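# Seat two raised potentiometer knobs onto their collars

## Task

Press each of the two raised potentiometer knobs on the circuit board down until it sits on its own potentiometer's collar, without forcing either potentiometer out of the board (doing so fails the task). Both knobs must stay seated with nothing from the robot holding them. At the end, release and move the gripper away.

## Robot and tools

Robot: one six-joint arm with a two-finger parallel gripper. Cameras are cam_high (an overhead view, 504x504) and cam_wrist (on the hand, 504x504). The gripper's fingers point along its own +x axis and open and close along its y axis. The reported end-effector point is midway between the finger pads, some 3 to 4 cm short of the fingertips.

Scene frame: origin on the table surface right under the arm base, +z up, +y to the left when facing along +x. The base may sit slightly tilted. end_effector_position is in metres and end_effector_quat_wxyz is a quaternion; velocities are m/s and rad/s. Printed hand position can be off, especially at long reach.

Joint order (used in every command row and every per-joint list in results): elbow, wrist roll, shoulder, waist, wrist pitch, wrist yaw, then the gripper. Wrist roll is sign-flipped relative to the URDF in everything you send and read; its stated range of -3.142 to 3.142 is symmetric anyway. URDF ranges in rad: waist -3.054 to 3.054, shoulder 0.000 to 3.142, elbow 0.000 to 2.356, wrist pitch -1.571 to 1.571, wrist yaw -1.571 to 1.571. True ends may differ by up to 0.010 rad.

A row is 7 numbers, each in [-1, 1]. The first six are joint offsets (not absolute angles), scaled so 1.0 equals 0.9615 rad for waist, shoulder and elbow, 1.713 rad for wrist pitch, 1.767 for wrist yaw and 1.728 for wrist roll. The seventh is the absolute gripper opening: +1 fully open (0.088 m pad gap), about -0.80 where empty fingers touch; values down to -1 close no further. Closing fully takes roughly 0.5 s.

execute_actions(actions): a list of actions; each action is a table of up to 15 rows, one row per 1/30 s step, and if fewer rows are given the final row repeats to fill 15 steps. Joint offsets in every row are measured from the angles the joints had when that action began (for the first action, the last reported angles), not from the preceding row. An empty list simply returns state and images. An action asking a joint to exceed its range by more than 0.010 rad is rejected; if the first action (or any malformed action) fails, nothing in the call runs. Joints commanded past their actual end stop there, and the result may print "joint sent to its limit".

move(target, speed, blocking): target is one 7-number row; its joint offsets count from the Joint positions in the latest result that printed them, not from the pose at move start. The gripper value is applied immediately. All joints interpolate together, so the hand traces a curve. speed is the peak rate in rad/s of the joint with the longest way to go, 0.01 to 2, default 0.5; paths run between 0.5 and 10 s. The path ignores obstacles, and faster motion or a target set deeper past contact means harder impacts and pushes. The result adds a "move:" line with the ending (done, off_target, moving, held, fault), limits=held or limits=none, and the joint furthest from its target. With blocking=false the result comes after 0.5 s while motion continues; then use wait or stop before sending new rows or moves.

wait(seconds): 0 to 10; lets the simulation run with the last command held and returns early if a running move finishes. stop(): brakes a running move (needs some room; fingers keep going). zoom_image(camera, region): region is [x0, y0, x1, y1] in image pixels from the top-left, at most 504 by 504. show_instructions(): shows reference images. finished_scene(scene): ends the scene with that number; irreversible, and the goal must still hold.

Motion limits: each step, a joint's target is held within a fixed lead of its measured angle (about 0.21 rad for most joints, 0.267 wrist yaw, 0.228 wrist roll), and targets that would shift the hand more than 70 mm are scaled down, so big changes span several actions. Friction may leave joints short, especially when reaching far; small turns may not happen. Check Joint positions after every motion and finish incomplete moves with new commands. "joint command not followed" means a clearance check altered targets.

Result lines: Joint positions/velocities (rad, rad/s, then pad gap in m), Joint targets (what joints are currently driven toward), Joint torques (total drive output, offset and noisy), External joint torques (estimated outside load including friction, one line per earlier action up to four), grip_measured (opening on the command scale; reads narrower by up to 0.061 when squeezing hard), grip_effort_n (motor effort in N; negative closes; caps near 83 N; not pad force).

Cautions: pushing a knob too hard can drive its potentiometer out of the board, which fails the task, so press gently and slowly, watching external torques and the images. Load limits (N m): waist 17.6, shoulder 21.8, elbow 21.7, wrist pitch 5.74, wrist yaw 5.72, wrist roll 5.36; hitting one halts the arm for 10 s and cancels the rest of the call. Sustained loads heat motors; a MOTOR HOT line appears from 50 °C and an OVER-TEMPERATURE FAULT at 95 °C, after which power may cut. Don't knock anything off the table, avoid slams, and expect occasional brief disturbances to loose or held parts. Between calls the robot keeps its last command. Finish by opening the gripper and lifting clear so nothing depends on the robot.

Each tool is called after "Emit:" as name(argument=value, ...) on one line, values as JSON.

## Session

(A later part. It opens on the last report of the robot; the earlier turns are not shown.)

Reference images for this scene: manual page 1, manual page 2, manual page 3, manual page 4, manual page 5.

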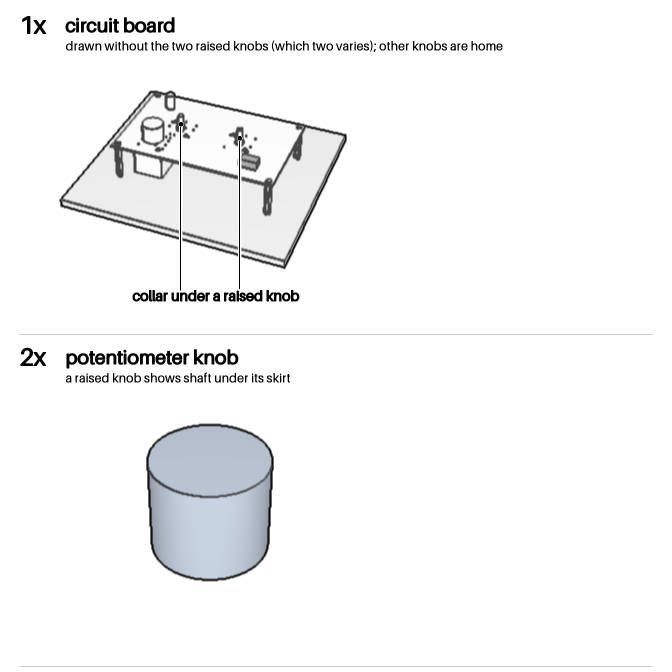

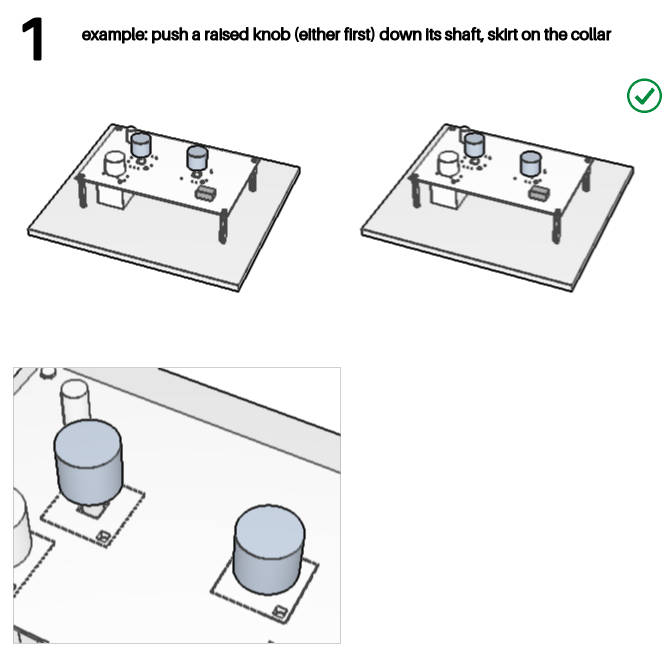

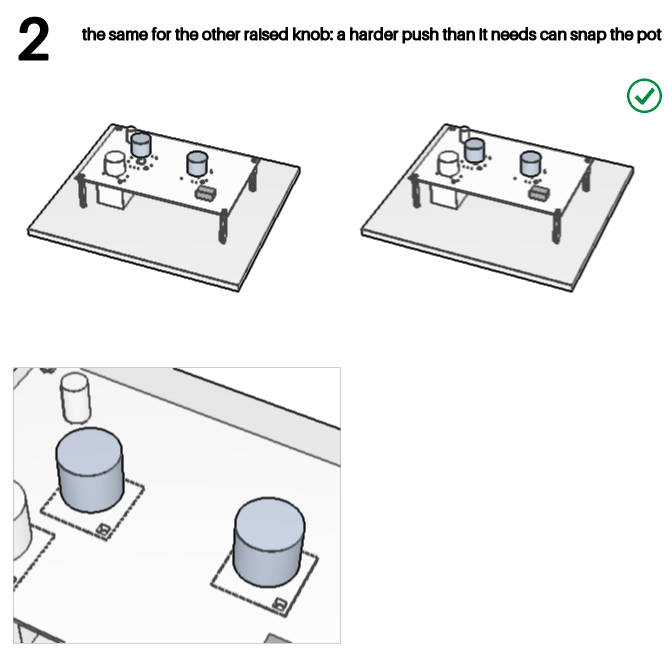

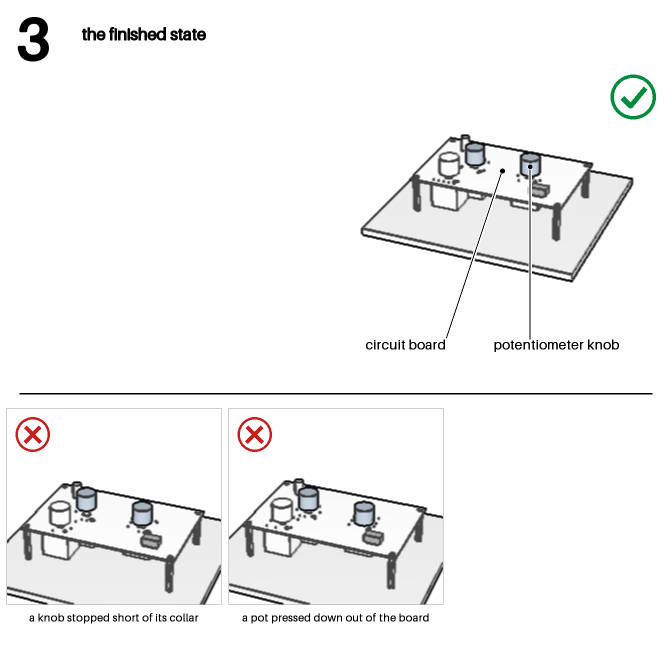

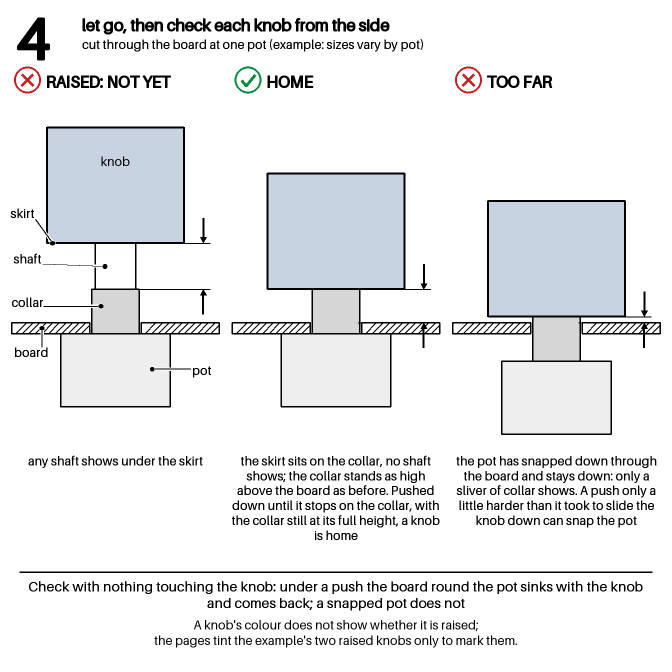

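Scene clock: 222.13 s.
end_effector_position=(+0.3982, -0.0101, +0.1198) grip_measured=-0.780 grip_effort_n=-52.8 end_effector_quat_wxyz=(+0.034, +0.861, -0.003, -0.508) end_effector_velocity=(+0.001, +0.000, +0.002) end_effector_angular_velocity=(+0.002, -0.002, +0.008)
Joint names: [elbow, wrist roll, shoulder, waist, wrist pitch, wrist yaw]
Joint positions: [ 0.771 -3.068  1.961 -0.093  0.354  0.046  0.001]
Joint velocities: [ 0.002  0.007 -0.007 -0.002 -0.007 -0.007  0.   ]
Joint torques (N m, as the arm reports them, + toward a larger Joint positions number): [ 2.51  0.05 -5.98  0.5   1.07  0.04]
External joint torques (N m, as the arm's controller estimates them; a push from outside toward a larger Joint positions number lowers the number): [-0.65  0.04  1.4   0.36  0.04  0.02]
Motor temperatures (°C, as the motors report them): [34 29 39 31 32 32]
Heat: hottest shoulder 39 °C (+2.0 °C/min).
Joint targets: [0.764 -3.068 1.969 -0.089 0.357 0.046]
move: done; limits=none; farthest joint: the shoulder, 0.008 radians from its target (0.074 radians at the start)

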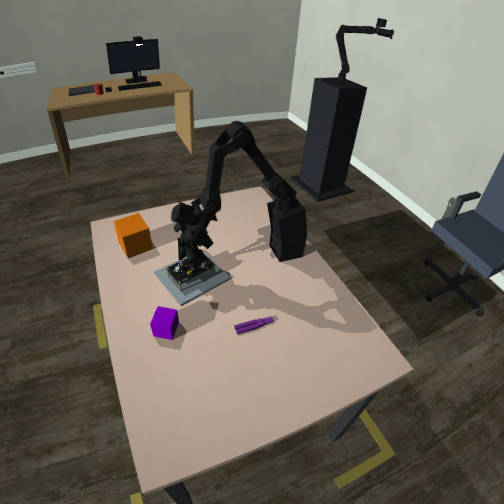

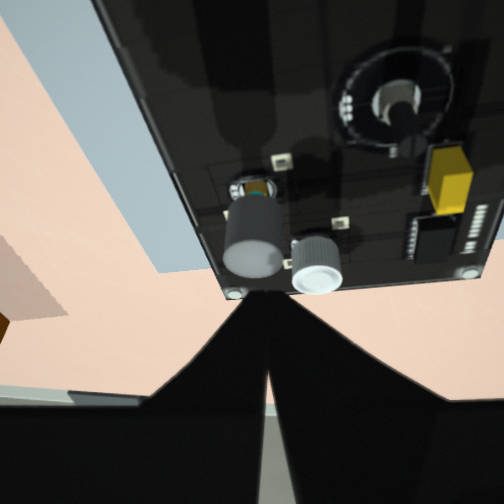

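Emit:
move(target=[-0.005,0,0.034,-0.015,0.015,0,-0.79], speed=0.06)

Scene clock: 232.10 s.
end_effector_position=(+0.3973, -0.0144, +0.1134) grip_measured=-0.780 grip_effort_n=-52.8 end_effector_quat_wxyz=(+0.033, +0.860, -0.008, -0.509) end_effector_velocity=(-0.003, +0.002, -0.002) end_effector_angular_velocity=(+0.015, +0.012, +0.015)
Joint names: [elbow, wrist roll, shoulder, waist, wrist pitch, wrist yaw]
Joint positions: [ 0.771 -3.068  1.986 -0.104  0.378  0.046  0.001]
Joint velocities: [-0.002  0.007  0.002 -0.002 -0.007 -0.022 -0.   ]
Joint torques (N m, as the arm reports them, + toward a larger Joint positions number): [ 2.44 -0.01 -6.11 -0.37  1.06  0.02]
External joint torques (N m, as the arm's controller estimates them; a push from outside toward a larger Joint positions number lowers the number): [-0.44 -0.02  1.15 -0.46  0.08 -0.01]
Motor temperatures (°C, as the motors report them): [33 29 40 31 33 32]
Heat: hottest shoulder 40 °C (+3.0 °C/min).
Joint targets: [0.766 -3.068 1.994 -0.108 0.380 0.046]
move: done; limits=none; farthest joint: the shoulder, 0.008 radians from its target (0.033 radians at the start)

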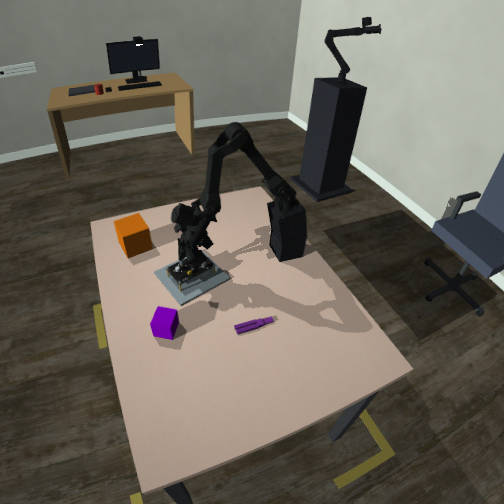

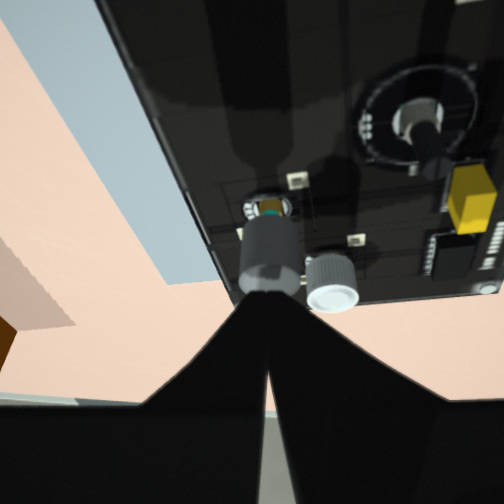

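Emit:
zoom_image(camera="cam_wrist", region=[210,180,370,330])

Region (210, 180, 370, 330) of cam_wrist's 504x504 image, scaled by 3.150, with more detail than that image has; it fills the top 472 rows of this view, and the rest is white.

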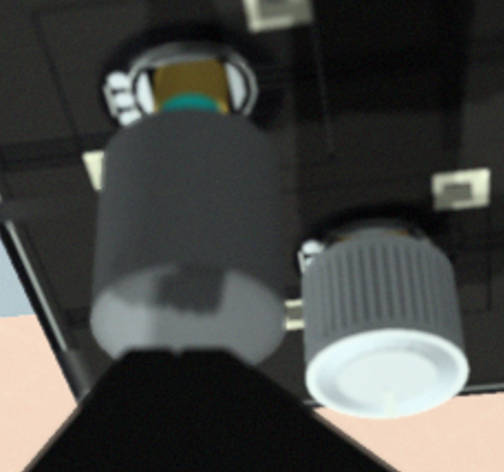

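Emit:
execute_actions(actions=[[[0.0,0,0.013,-0.004,0.004,0,-0.79],[0.002,0,0.017,-0.004,0.006,0,-0.79],[0.003,0,0.020,-0.004,0.007,0,-0.79]]])

Emit:
zoom_image(camera="cam_wrist", region=[210,180,370,330])

Scene clock: 241.30 s.
end_effector_position=(+0.3971, -0.0144, +0.1110) grip_measured=-0.780 grip_effort_n=-52.8 end_effector_quat_wxyz=(+0.033, +0.860, -0.008, -0.509) end_effector_velocity=(-0.001, -0.002, +0.001) end_effector_angular_velocity=(+0.001, +0.003, +0.003)
Joint names: [elbow, wrist roll, shoulder, waist, wrist pitch, wrist yaw]
Joint positions: [ 0.771 -3.068  1.996 -0.104  0.388  0.046  0.001]
Joint velocities: [-0.002  0.007 -0.007 -0.007 -0.007 -0.007 -0.   ]
Joint torques (N m, as the arm reports them, + toward a larger Joint positions number): [ 3.29  0.01 -5.89 -0.29  1.05  0.03]
External joint torques (N m, as the arm's controller estimates them; a push from outside toward a larger Joint positions number lowers the number): [ 0.34  0.    1.5  -0.38  0.02  0.  ]
Motor temperatures (°C, as the motors report them): [33 29 41 31 33 32]
Heat: hottest shoulder 41 °C (+5.1 °C/min).
Joint targets: [0.774 -3.068 2.005 -0.108 0.390 0.046]

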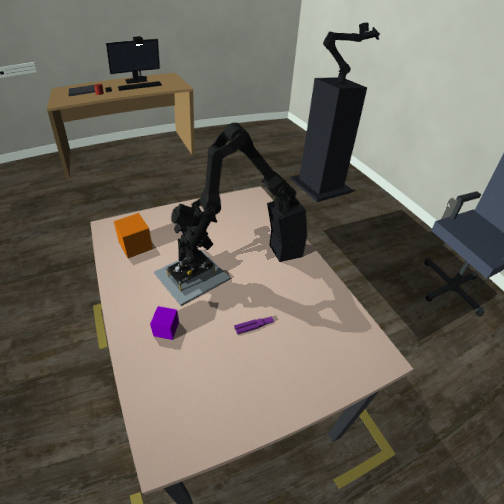

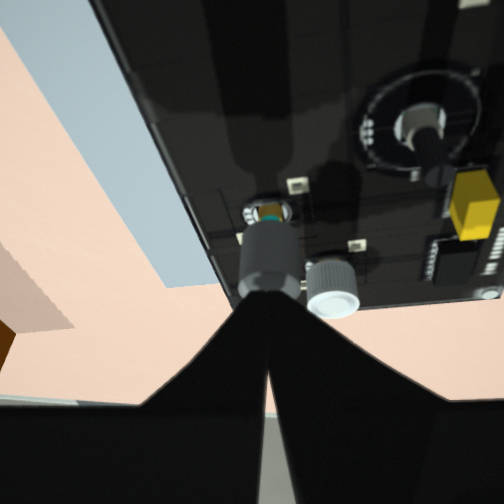

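Region (210, 180, 370, 330) of cam_wrist's 504x504 image, scaled by 3.150, with more detail than that image has; it fills the top 472 rows of this view, and the rest is white.

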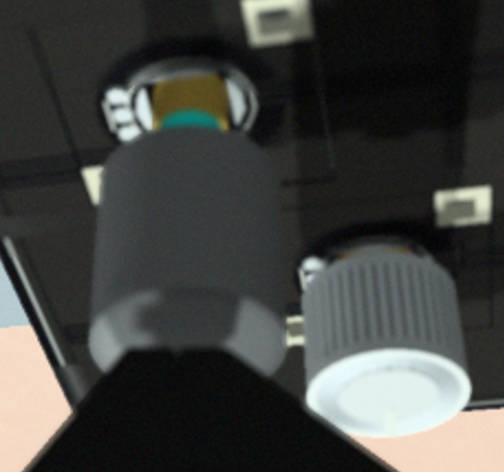

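Emit:
execute_actions(actions=[[[0.010,0,0.009,-0.004,0.0,0,-0.79],[0.014,0,0.010,-0.004,-0.002,0,-0.79],[0.018,0,0.011,-0.004,-0.003,0,-0.79]]])

Scene clock: 246.30 s.
end_effector_position=(+0.3994, -0.0144, +0.1114) grip_measured=-0.780 grip_effort_n=-52.8 end_effector_quat_wxyz=(+0.033, +0.861, -0.008, -0.508) end_effector_velocity=(-0.002, +0.002, -0.000) end_effector_angular_velocity=(+0.015, +0.007, +0.015)
Joint names: [elbow, wrist roll, shoulder, waist, wrist pitch, wrist yaw]
Joint positions: [ 0.779 -3.068  1.998 -0.104  0.384  0.046  0.001]
Joint velocities: [-0.002  0.007 -0.002 -0.002 -0.007 -0.022 -0.   ]
Joint torques (N m, as the arm reports them, + toward a larger Joint positions number): [ 3.88  0.04 -6.04 -0.34  0.82  0.04]
External joint torques (N m, as the arm's controller estimates them; a push from outside toward a larger Joint positions number lowers the number): [ 1.03  0.03  1.29 -0.39 -0.16  0.01]
Motor temperatures (°C, as the motors report them): [34 29 41 31 33 32]
Heat: hottest shoulder 41 °C (+5.1 °C/min).
Joint targets: [0.788 -3.068 2.006 -0.108 0.383 0.046]

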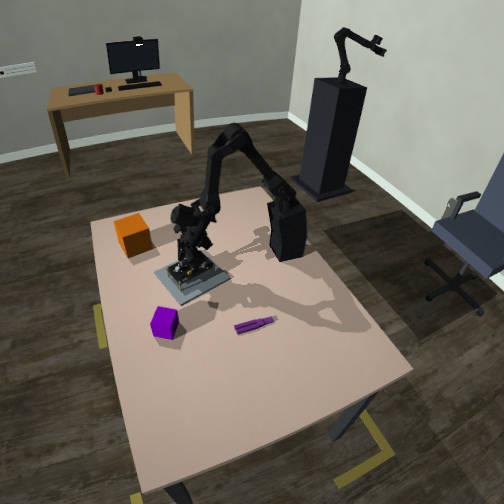

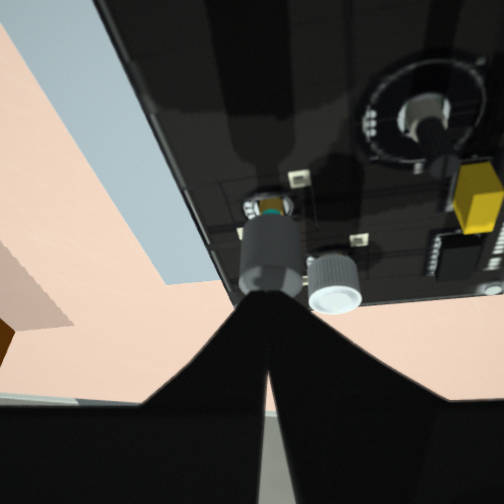

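Emit:
execute_actions(actions=[[[0.002,0,0.012,-0.004,0.002,0,-0.79],[-0.003,0,0.017,-0.004,0.004,0,-0.79]],[[-0.003,0,0.013,-0.004,0.002,0,-0.79],[-0.003,0,0.017,-0.004,0.003,0,-0.79]]])

Scene clock: 250.27 s.
end_effector_position=(+0.3998, -0.0144, +0.1098) grip_measured=-0.780 grip_effort_n=-52.8 end_effector_quat_wxyz=(+0.033, +0.861, -0.008, -0.507) end_effector_velocity=(-0.002, -0.004, -0.000) end_effector_angular_velocity=(-0.011, +0.008, -0.004)
Joint names: [elbow, wrist roll, shoulder, waist, wrist pitch, wrist yaw]
Joint positions: [ 0.78  -3.068  2.006 -0.104  0.394  0.046  0.001]
Joint velocities: [-0.002  0.007 -0.002 -0.007 -0.007  0.007 -0.   ]
Joint torques (N m, as the arm reports them, + toward a larger Joint positions number): [ 2.65  0.01 -5.38 -0.26  0.99  0.01]
External joint torques (N m, as the arm's controller estimates them; a push from outside toward a larger Joint positions number lowers the number): [-0.24  0.    2.01 -0.29 -0.03 -0.03]
External joint torques at the end of the 1st action: [-0.2   0.03  1.62 -0.41  0.03  0.04]
Motor temperatures (°C, as the motors report them): [34 29 41 31 33 32]
Heat: hottest shoulder 41 °C (+5.1 °C/min).
Joint targets: [0.777 -3.068 2.019 -0.108 0.395 0.046]

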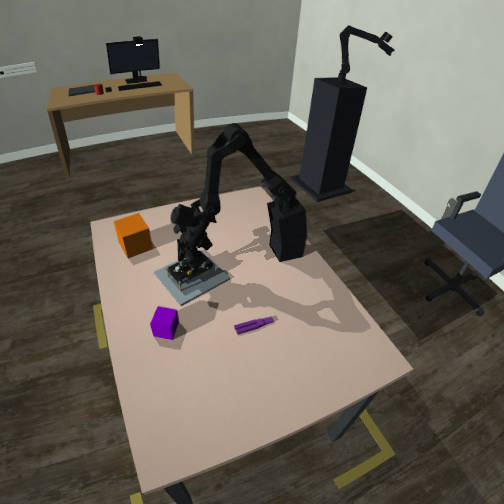

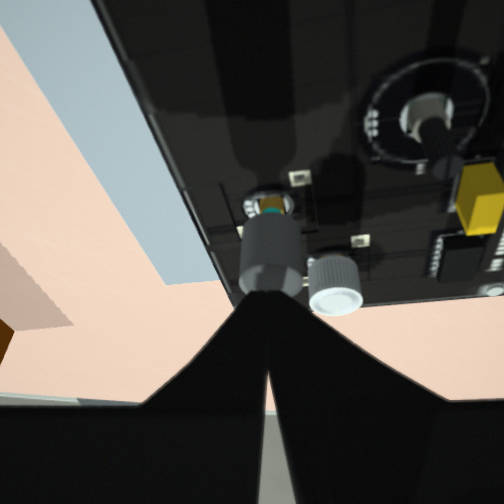

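Emit:
execute_actions(actions=[[[-0.005,0,0.018,-0.004,0,0,-0.79],[-0.005,0,0.022,-0.004,0,0,-0.79]]])

Scene clock: 257.30 s.
end_effector_position=(+0.3993, -0.0144, +0.1086) grip_measured=-0.780 grip_effort_n=-52.8 end_effector_quat_wxyz=(+0.033, +0.861, -0.008, -0.507) end_effector_velocity=(-0.002, -0.002, -0.000) end_effector_angular_velocity=(-0.006, +0.008, +0.016)
Joint names: [elbow, wrist roll, shoulder, waist, wrist pitch, wrist yaw]
Joint positions: [ 0.78  -3.068  2.009 -0.104  0.396  0.046  0.001]
Joint velocities: [-0.002  0.022 -0.002 -0.007 -0.007 -0.007 -0.   ]
Joint torques (N m, as the arm reports them, + toward a larger Joint positions number): [ 2.52  0.02 -4.89 -0.2   0.84  0.01]
External joint torques (N m, as the arm's controller estimates them; a push from outside toward a larger Joint positions number lowers the number): [-0.38  0.01  2.53 -0.24 -0.18 -0.03]
Motor temperatures (°C, as the motors report them): [34 29 41 31 33 32]
Heat: hottest shoulder 41 °C (+5.1 °C/min).
Joint targets: [0.775 -3.068 2.027 -0.108 0.395 0.046]

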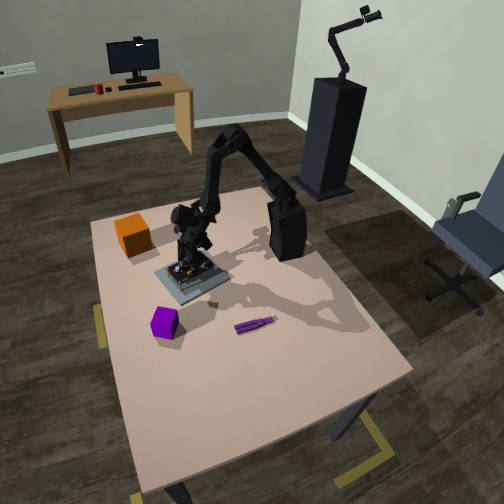

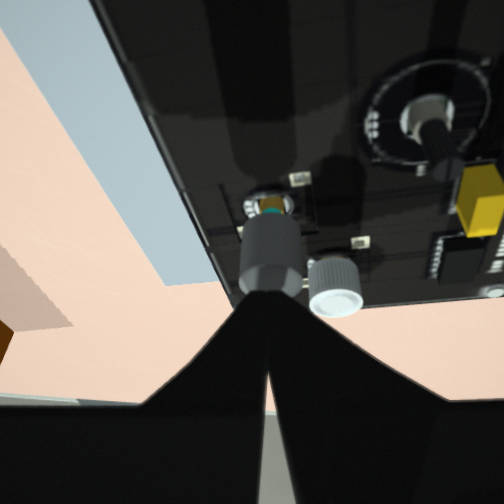

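Target 2.034.

Emit:
execute_actions(actions=[[[-0.005,0,0.022,-0.004,-0.002,0,-0.79],[-0.005,0,0.026,-0.004,-0.002,0,-0.79]]])

Scene clock: 259.67 s.
end_effector_position=(+0.3989, -0.0144, +0.1077) grip_measured=-0.780 grip_effort_n=-52.8 end_effector_quat_wxyz=(+0.033, +0.861, -0.008, -0.508) end_effector_velocity=(+0.001, +0.002, +0.002) end_effector_angular_velocity=(+0.010, -0.003, -0.001)
Joint names: [elbow, wrist roll, shoulder, waist, wrist pitch, wrist yaw]
Joint positions: [ 0.78  -3.068  2.012 -0.104  0.397  0.046  0.001]
Joint velocities: [ 0.002 -0.007 -0.007  0.002 -0.007 -0.007 -0.   ]
Joint torques (N m, as the arm reports them, + toward a larger Joint positions number): [ 2.55  0.03 -4.54 -0.33  0.61  0.05]
External joint torques (N m, as the arm's controller estimates them; a push from outside toward a larger Joint positions number lowers the number): [-0.36  0.02  2.92 -0.41 -0.42  0.02]
Motor temperatures (°C, as the motors report them): [34 29 41 31 33 32]
Heat: hottest shoulder 41 °C (+5.1 °C/min).
Joint targets: [0.775 -3.068 2.034 -0.108 0.393 0.046]

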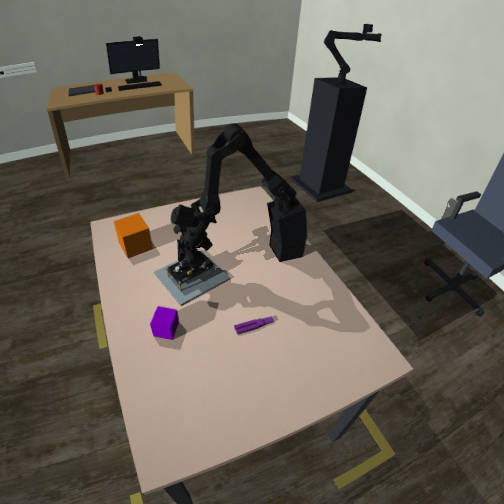

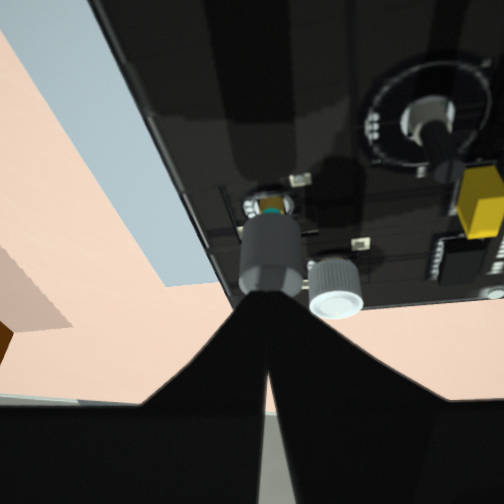

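Emit:
execute_actions(actions=[[[-0.003,0,0.026,-0.004,-0.003,0,-0.79],[-0.003,0,0.030,-0.004,-0.003,0,-0.79]]])

Scene clock: 262.23 s.
end_effector_position=(+0.3985, -0.0143, +0.1067) grip_measured=-0.780 grip_effort_n=-52.8 end_effector_quat_wxyz=(+0.033, +0.860, -0.008, -0.509) end_effector_velocity=(-0.005, +0.002, -0.002) end_effector_angular_velocity=(+0.004, +0.022, +0.013)
Joint names: [elbow, wrist roll, shoulder, waist, wrist pitch, wrist yaw]
Joint positions: [ 0.78  -3.068  2.016 -0.104  0.399  0.046  0.001]
Joint velocities: [-0.002  0.007 -0.002  0.002 -0.022 -0.007 -0.   ]
Joint torques (N m, as the arm reports them, + toward a larger Joint positions number): [ 2.68  0.05 -4.02 -0.19  0.45  0.04]
External joint torques (N m, as the arm's controller estimates them; a push from outside toward a larger Joint positions number lowers the number): [-0.13  0.04  3.35 -0.31 -0.55  0.01]
Motor temperatures (°C, as the motors report them): [34 29 41 31 33 32]
Heat: hottest shoulder 41 °C (+4.0 °C/min).
Joint targets: [0.777 -3.068 2.041 -0.108 0.392 0.046]

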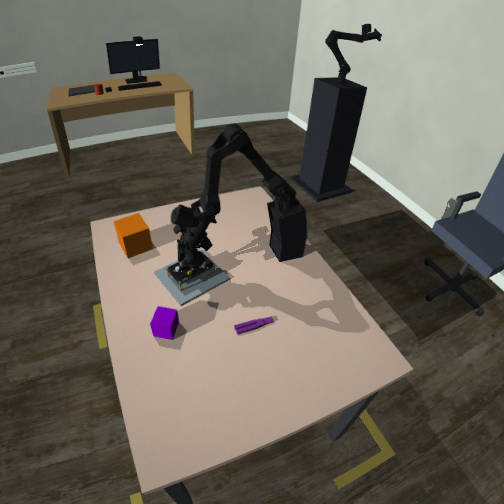

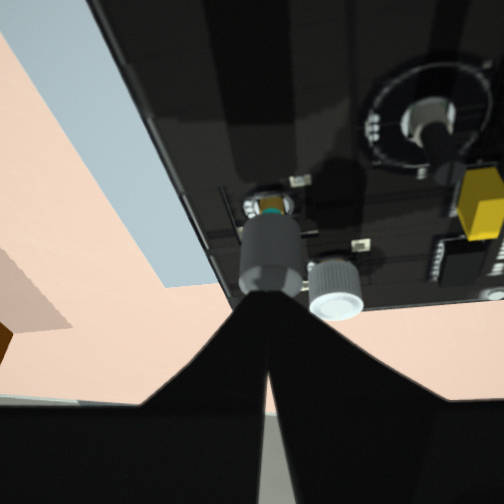

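Emit:
execute_actions(actions=[[[0,0,0.029,-0.004,-0.004,0,-0.79],[0,0,0.033,-0.004,-0.004,0,-0.79]]])

Scene clock: 265.47 s.
end_effector_position=(+0.3983, -0.0143, +0.1057) grip_measured=-0.780 grip_effort_n=-52.8 end_effector_quat_wxyz=(+0.033, +0.860, -0.008, -0.510) end_effector_velocity=(+0.002, +0.002, +0.000) end_effector_angular_velocity=(+0.015, -0.008, +0.015)
Joint names: [elbow, wrist roll, shoulder, waist, wrist pitch, wrist yaw]
Joint positions: [ 0.781 -3.068  2.019 -0.104  0.4    0.046  0.001]
Joint velocities: [ 0.002  0.007  0.002 -0.002  0.007 -0.022 -0.   ]
Joint torques (N m, as the arm reports them, + toward a larger Joint positions number): [ 2.86  0.03 -3.6  -0.17  0.43  0.01]
External joint torques (N m, as the arm's controller estimates them; a push from outside toward a larger Joint positions number lowers the number): [ 0.03  0.02  3.78 -0.27 -0.58 -0.02]
Motor temperatures (°C, as the motors report them): [34 29 41 31 33 32]
Heat: hottest shoulder 41 °C (+4.0 °C/min).
Joint targets: [0.780 -3.068 2.048 -0.108 0.392 0.046]

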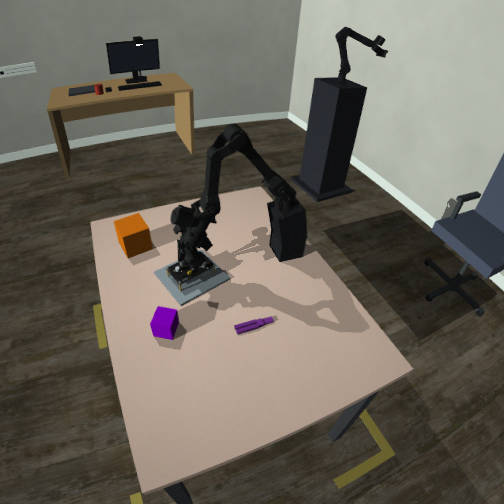

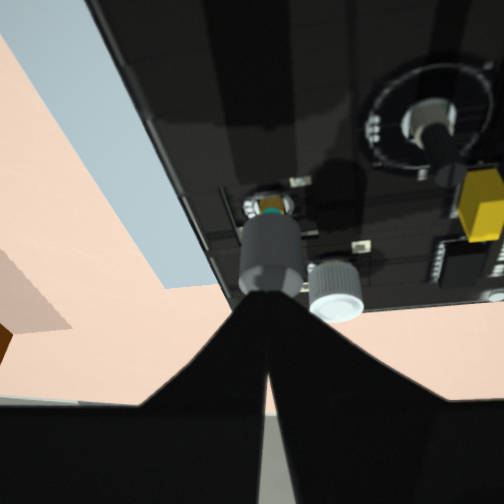

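Target 2.055.

Emit:
execute_actions(actions=[[[0,0,0.033,-0.004,-0.005,0,-0.79],[0,0,0.037,-0.004,-0.005,0,-0.79]]])

Scene clock: 267.93 s.
end_effector_position=(+0.3982, -0.0143, +0.1048) grip_measured=-0.780 grip_effort_n=-52.8 end_effector_quat_wxyz=(+0.033, +0.859, -0.008, -0.511) end_effector_velocity=(-0.002, -0.002, -0.000) end_effector_angular_velocity=(-0.006, +0.008, +0.016)
Joint names: [elbow, wrist roll, shoulder, waist, wrist pitch, wrist yaw]
Joint positions: [ 0.783 -3.068  2.023 -0.104  0.4    0.046  0.001]
Joint velocities: [-0.002  0.022 -0.002 -0.007 -0.007 -0.007  0.   ]
Joint torques (N m, as the arm reports them, + toward a larger Joint positions number): [ 2.82  0.03 -3.19 -0.27  0.35  0.02]
External joint torques (N m, as the arm's controller estimates them; a push from outside toward a larger Joint positions number lowers the number): [ 0.    0.02  4.22 -0.34 -0.65 -0.02]
Motor temperatures (°C, as the motors report them): [34 29 41 31 33 32]
Heat: hottest shoulder 41 °C (+3.0 °C/min).
Joint targets: [0.781 -3.068 2.055 -0.108 0.391 0.046]

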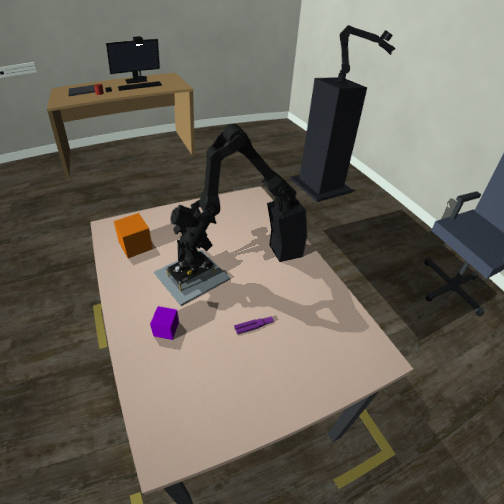

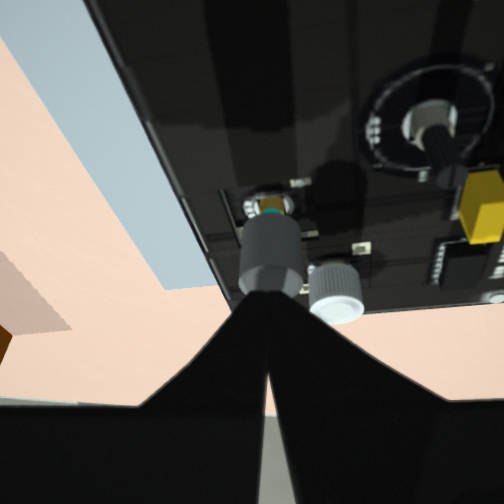

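Target 2.061.

Emit:
execute_actions(actions=[[[0,0,0.036,-0.004,-0.005,0,-0.79],[0,0,0.040,-0.004,-0.005,0,-0.79]]])

Scene clock: 271.27 s.
end_effector_position=(+0.3980, -0.0143, +0.1033) grip_measured=-0.780 grip_effort_n=-52.8 end_effector_quat_wxyz=(+0.033, +0.858, -0.007, -0.512) end_effector_velocity=(-0.002, +0.000, -0.000) end_effector_angular_velocity=(+0.003, +0.008, +0.008)
Joint names: [elbow, wrist roll, shoulder, waist, wrist pitch, wrist yaw]
Joint positions: [ 0.785 -3.068  2.028 -0.104  0.4    0.046  0.001]
Joint velocities: [-0.002  0.007 -0.002 -0.002 -0.007 -0.007 -0.   ]
Joint torques (N m, as the arm reports them, + toward a larger Joint positions number): [ 2.74  0.04 -3.14 -0.2   0.33  0.04]
External joint torques (N m, as the arm's controller estimates them; a push from outside toward a larger Joint positions number lowers the number): [-0.05  0.03  4.28 -0.26 -0.67  0.01]
Motor temperatures (°C, as the motors report them): [34 29 41 31 33 32]
Heat: hottest shoulder 41 °C (+3.0 °C/min).
Joint targets: [0.782 -3.068 2.061 -0.108 0.391 0.046]

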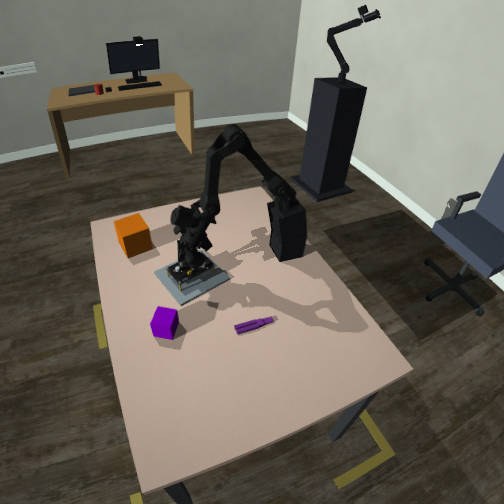

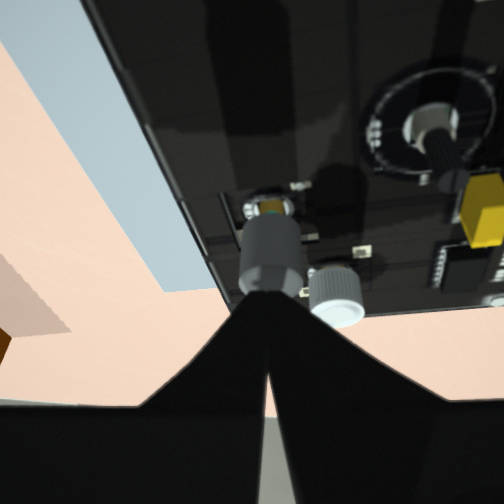

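Emit:
execute_actions(actions=[[[-0.002,0,0.036,-0.004,-0.005,0,-0.79],[-0.002,0,0.039,-0.004,-0.005,0,-0.79]]])

Emit:
zoom_image(camera="cam_wrist", region=[210,160,340,310])

Scene clock: 279.37 s.
end_effector_position=(+0.3980, -0.0143, +0.1024) grip_measured=-0.780 grip_effort_n=-52.8 end_effector_quat_wxyz=(+0.033, +0.858, -0.007, -0.512) end_effector_velocity=(-0.005, -0.002, -0.003) end_effector_angular_velocity=(-0.003, +0.017, -0.012)
Joint names: [elbow, wrist roll, shoulder, waist, wrist pitch, wrist yaw]
Joint positions: [ 0.786 -3.068  2.032 -0.104  0.401  0.046  0.001]
Joint velocities: [-0.007 -0.007  0.002 -0.002 -0.007  0.007  0.   ]
Joint torques (N m, as the arm reports them, + toward a larger Joint positions number): [ 2.71  0.   -3.11 -0.16  0.31  0.02]
External joint torques (N m, as the arm's controller estimates them; a push from outside toward a larger Joint positions number lowers the number): [ 0.05 -0.01  4.18 -0.22 -0.64 -0.02]
Motor temperatures (°C, as the motors report them): [34 29 40 31 32 32]
Heat: hottest shoulder 40 °C (+1.0 °C/min).
Joint targets: [0.783 -3.068 2.065 -0.108 0.391 0.046]

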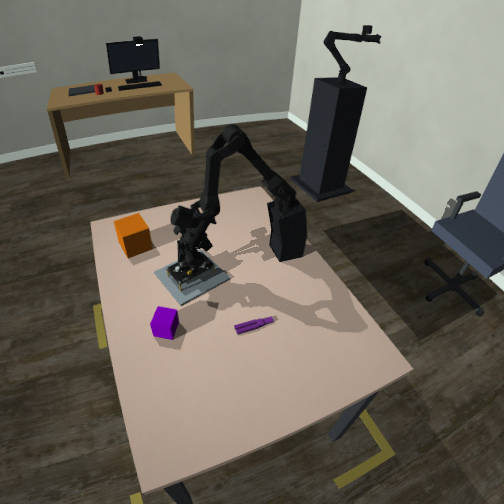

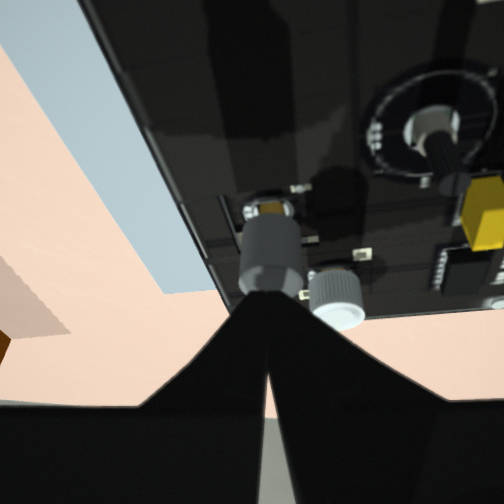

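Region (210, 160, 340, 310) of cam_wrist's 504x504 image, scaled by 3.360, with more detail than that image has; it fills the left 437 columns of this view, and the rest is white.

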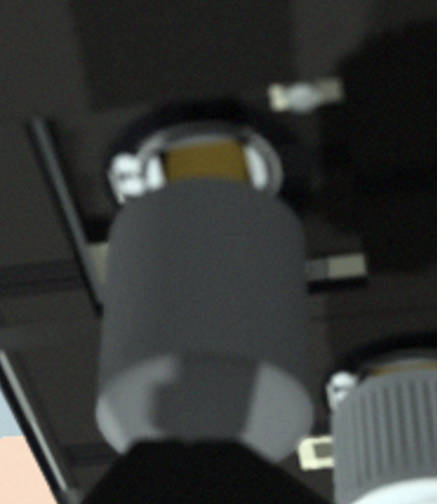

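Emit:
execute_actions(actions=[[[-0.002,0,0.036,-0.004,-0.006,0,-0.79],[-0.002,0,0.0385,-0.004,-0.006,0,-0.79]]])

Scene clock: 283.77 s.
end_effector_position=(+0.3980, -0.0143, +0.1015) grip_measured=-0.780 grip_effort_n=-52.8 end_effector_quat_wxyz=(+0.033, +0.858, -0.007, -0.513) end_effector_velocity=(-0.002, +0.002, -0.000) end_effector_angular_velocity=(-0.003, +0.008, +0.025)
Joint names: [elbow, wrist roll, shoulder, waist, wrist pitch, wrist yaw]
Joint positions: [ 0.788 -3.068  2.035 -0.104  0.401  0.046  0.001]
Joint velocities: [-0.002  0.022 -0.002  0.002 -0.007 -0.007 -0.   ]
Joint torques (N m, as the arm reports them, + toward a larger Joint positions number): [ 2.66  0.03 -3.07 -0.35  0.25  0.03]
External joint torques (N m, as the arm's controller estimates them; a push from outside toward a larger Joint positions number lowers the number): [-0.09  0.02  4.33 -0.45 -0.74  0.  ]
Motor temperatures (°C, as the motors report them): [34 29 40 31 32 32]
Heat: hottest shoulder 40 °C (+0.0 °C/min).
Joint targets: [0.785 -3.068 2.069 -0.108 0.391 0.046]

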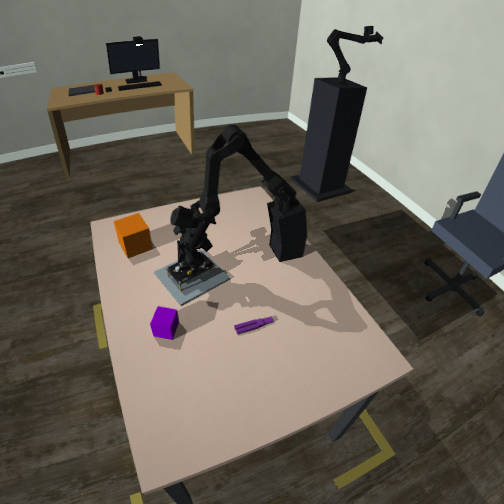

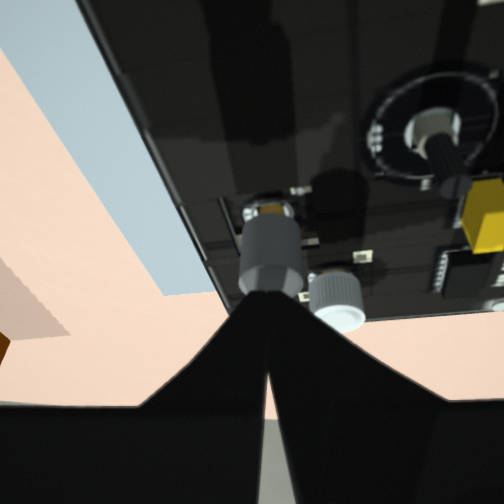

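Target 2.073 (lag .034 + .004).

Emit:
execute_actions(actions=[[[-0.003,0,0.037,-0.004,-0.006,0,-0.79],[-0.003,0,0.0395,-0.004,-0.006,0,-0.79]]])

Scene clock: 286.00 s.
end_effector_position=(+0.3979, -0.0143, +0.1005) grip_measured=-0.780 grip_effort_n=-52.8 end_effector_quat_wxyz=(+0.033, +0.857, -0.007, -0.514) end_effector_velocity=(-0.001, +0.002, +0.000) end_effector_angular_velocity=(+0.003, -0.002, +0.012)
Joint names: [elbow, wrist roll, shoulder, waist, wrist pitch, wrist yaw]
Joint positions: [ 0.79  -3.068  2.039 -0.104  0.401  0.046  0.001]
Joint velocities: [-0.007  0.007 -0.002  0.002  0.007 -0.007 -0.   ]
Joint torques (N m, as the arm reports them, + toward a larger Joint positions number): [ 2.47  0.03 -2.98 -0.23  0.22  0.01]
External joint torques (N m, as the arm's controller estimates them; a push from outside toward a larger Joint positions number lowers the number): [-0.31  0.02  4.49 -0.3  -0.79 -0.03]
Motor temperatures (°C, as the motors report them): [34 29 40 31 32 32]
Heat: hottest shoulder 40 °C (+0.0 °C/min).
Joint targets: [0.785 -3.068 2.073 -0.108 0.391 0.046]

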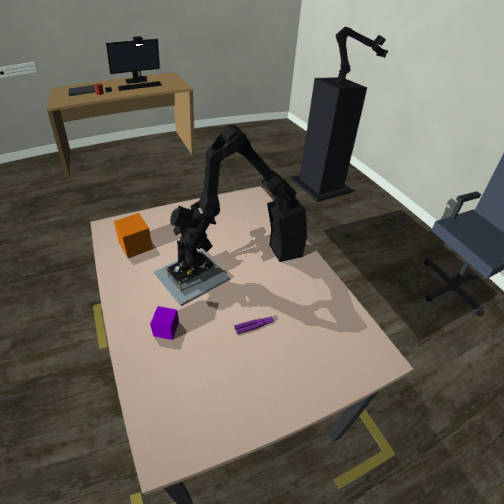

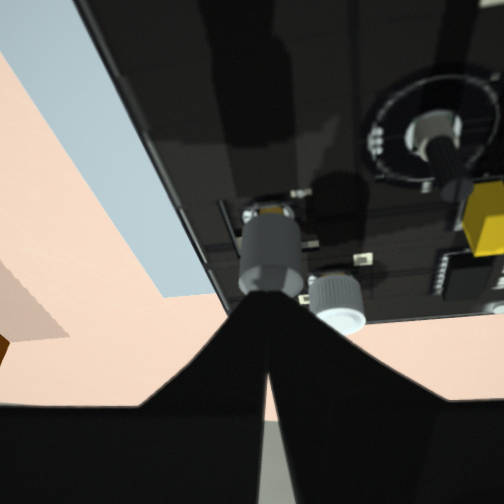

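Emit:
execute_actions(actions=[[[-0.004,0,0.037,-0.004,-0.006,0,-0.79],[-0.004,0,0.039,-0.004,-0.006,0,-0.79]]])

Emit:
zoom_image(camera="cam_wrist", region=[210,160,340,310])

Scene clock: 290.40 s.
end_effector_position=(+0.3980, -0.0142, +0.0998) grip_measured=-0.780 grip_effort_n=-52.8 end_effector_quat_wxyz=(+0.033, +0.857, -0.007, -0.514) end_effector_velocity=(-0.002, +0.000, -0.000) end_effector_angular_velocity=(+0.010, +0.007, -0.005)
Joint names: [elbow, wrist roll, shoulder, waist, wrist pitch, wrist yaw]
Joint positions: [ 0.791 -3.068  2.042 -0.104  0.402  0.046  0.001]
Joint velocities: [-0.002 -0.007 -0.002 -0.002 -0.007 -0.007 -0.   ]
Joint torques (N m, as the arm reports them, + toward a larger Joint positions number): [ 2.55  0.01 -2.99 -0.31  0.2   0.03]
External joint torques (N m, as the arm's controller estimates them; a push from outside toward a larger Joint positions number lowers the number): [-0.23  0.01  4.5  -0.43 -0.8   0.  ]
Motor temperatures (°C, as the motors report them): [34 29 39 31 32 32]
Heat: hottest shoulder 39 °C (-1.0 °C/min).
Joint targets: [0.786 -3.068 2.076 -0.108 0.391 0.046]

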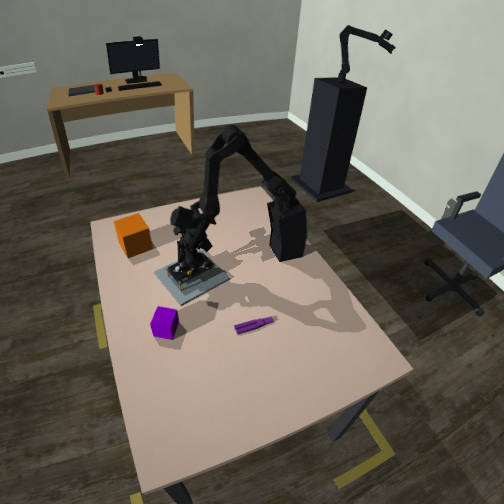

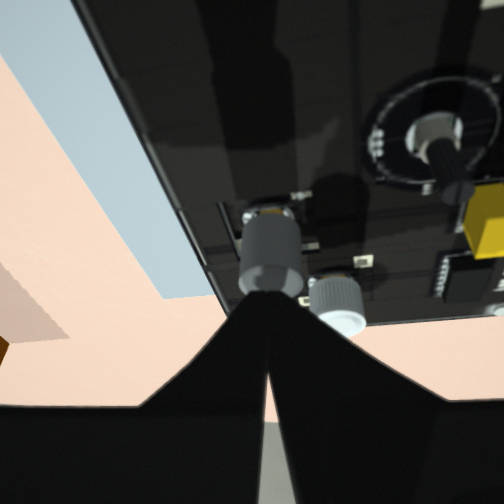

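Region (210, 160, 340, 310) of cam_wrist's 504x504 image, scaled by 3.360, with more detail than that image has; it fills the left 437 columns of this view, and the rest is white.

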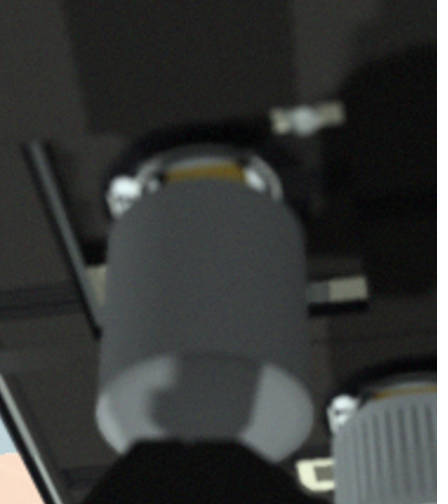

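Emit:
execute_actions(actions=[[[-0.004,0,0.037,-0.004,-0.006,0,-0.79],[-0.004,0,0.039,-0.004,-0.006,0,-0.79]]])

Scene clock: 293.70 s.
end_effector_position=(+0.3980, -0.0142, +0.0991) grip_measured=-0.780 grip_effort_n=-52.8 end_effector_quat_wxyz=(+0.033, +0.857, -0.007, -0.515) end_effector_velocity=(+0.001, -0.002, +0.001) end_effector_angular_velocity=(-0.011, -0.007, +0.001)
Joint names: [elbow, wrist roll, shoulder, waist, wrist pitch, wrist yaw]
Joint positions: [ 0.793 -3.068  2.045 -0.104  0.402  0.046  0.001]
Joint velocities: [-0.002  0.007 -0.002 -0.002  0.007  0.007 -0.   ]
Joint torques (N m, as the arm reports them, + toward a larger Joint positions number): [ 2.56  0.04 -3.05 -0.24  0.19  0.04]
External joint torques (N m, as the arm's controller estimates them; a push from outside toward a larger Joint positions number lowers the number): [-0.23  0.04  4.48 -0.3  -0.82  0.  ]
Motor temperatures (°C, as the motors report them): [34 29 39 31 32 32]
Heat: hottest shoulder 39 °C (-1.0 °C/min).
Joint targets: [0.788 -3.068 2.079 -0.108 0.391 0.046]

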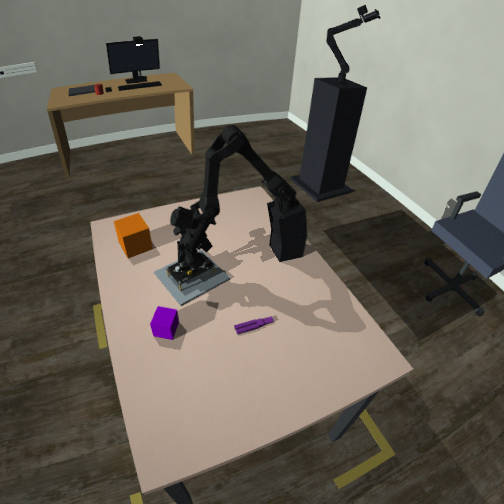

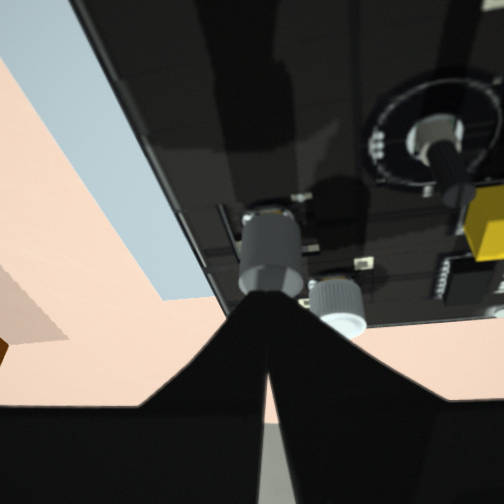

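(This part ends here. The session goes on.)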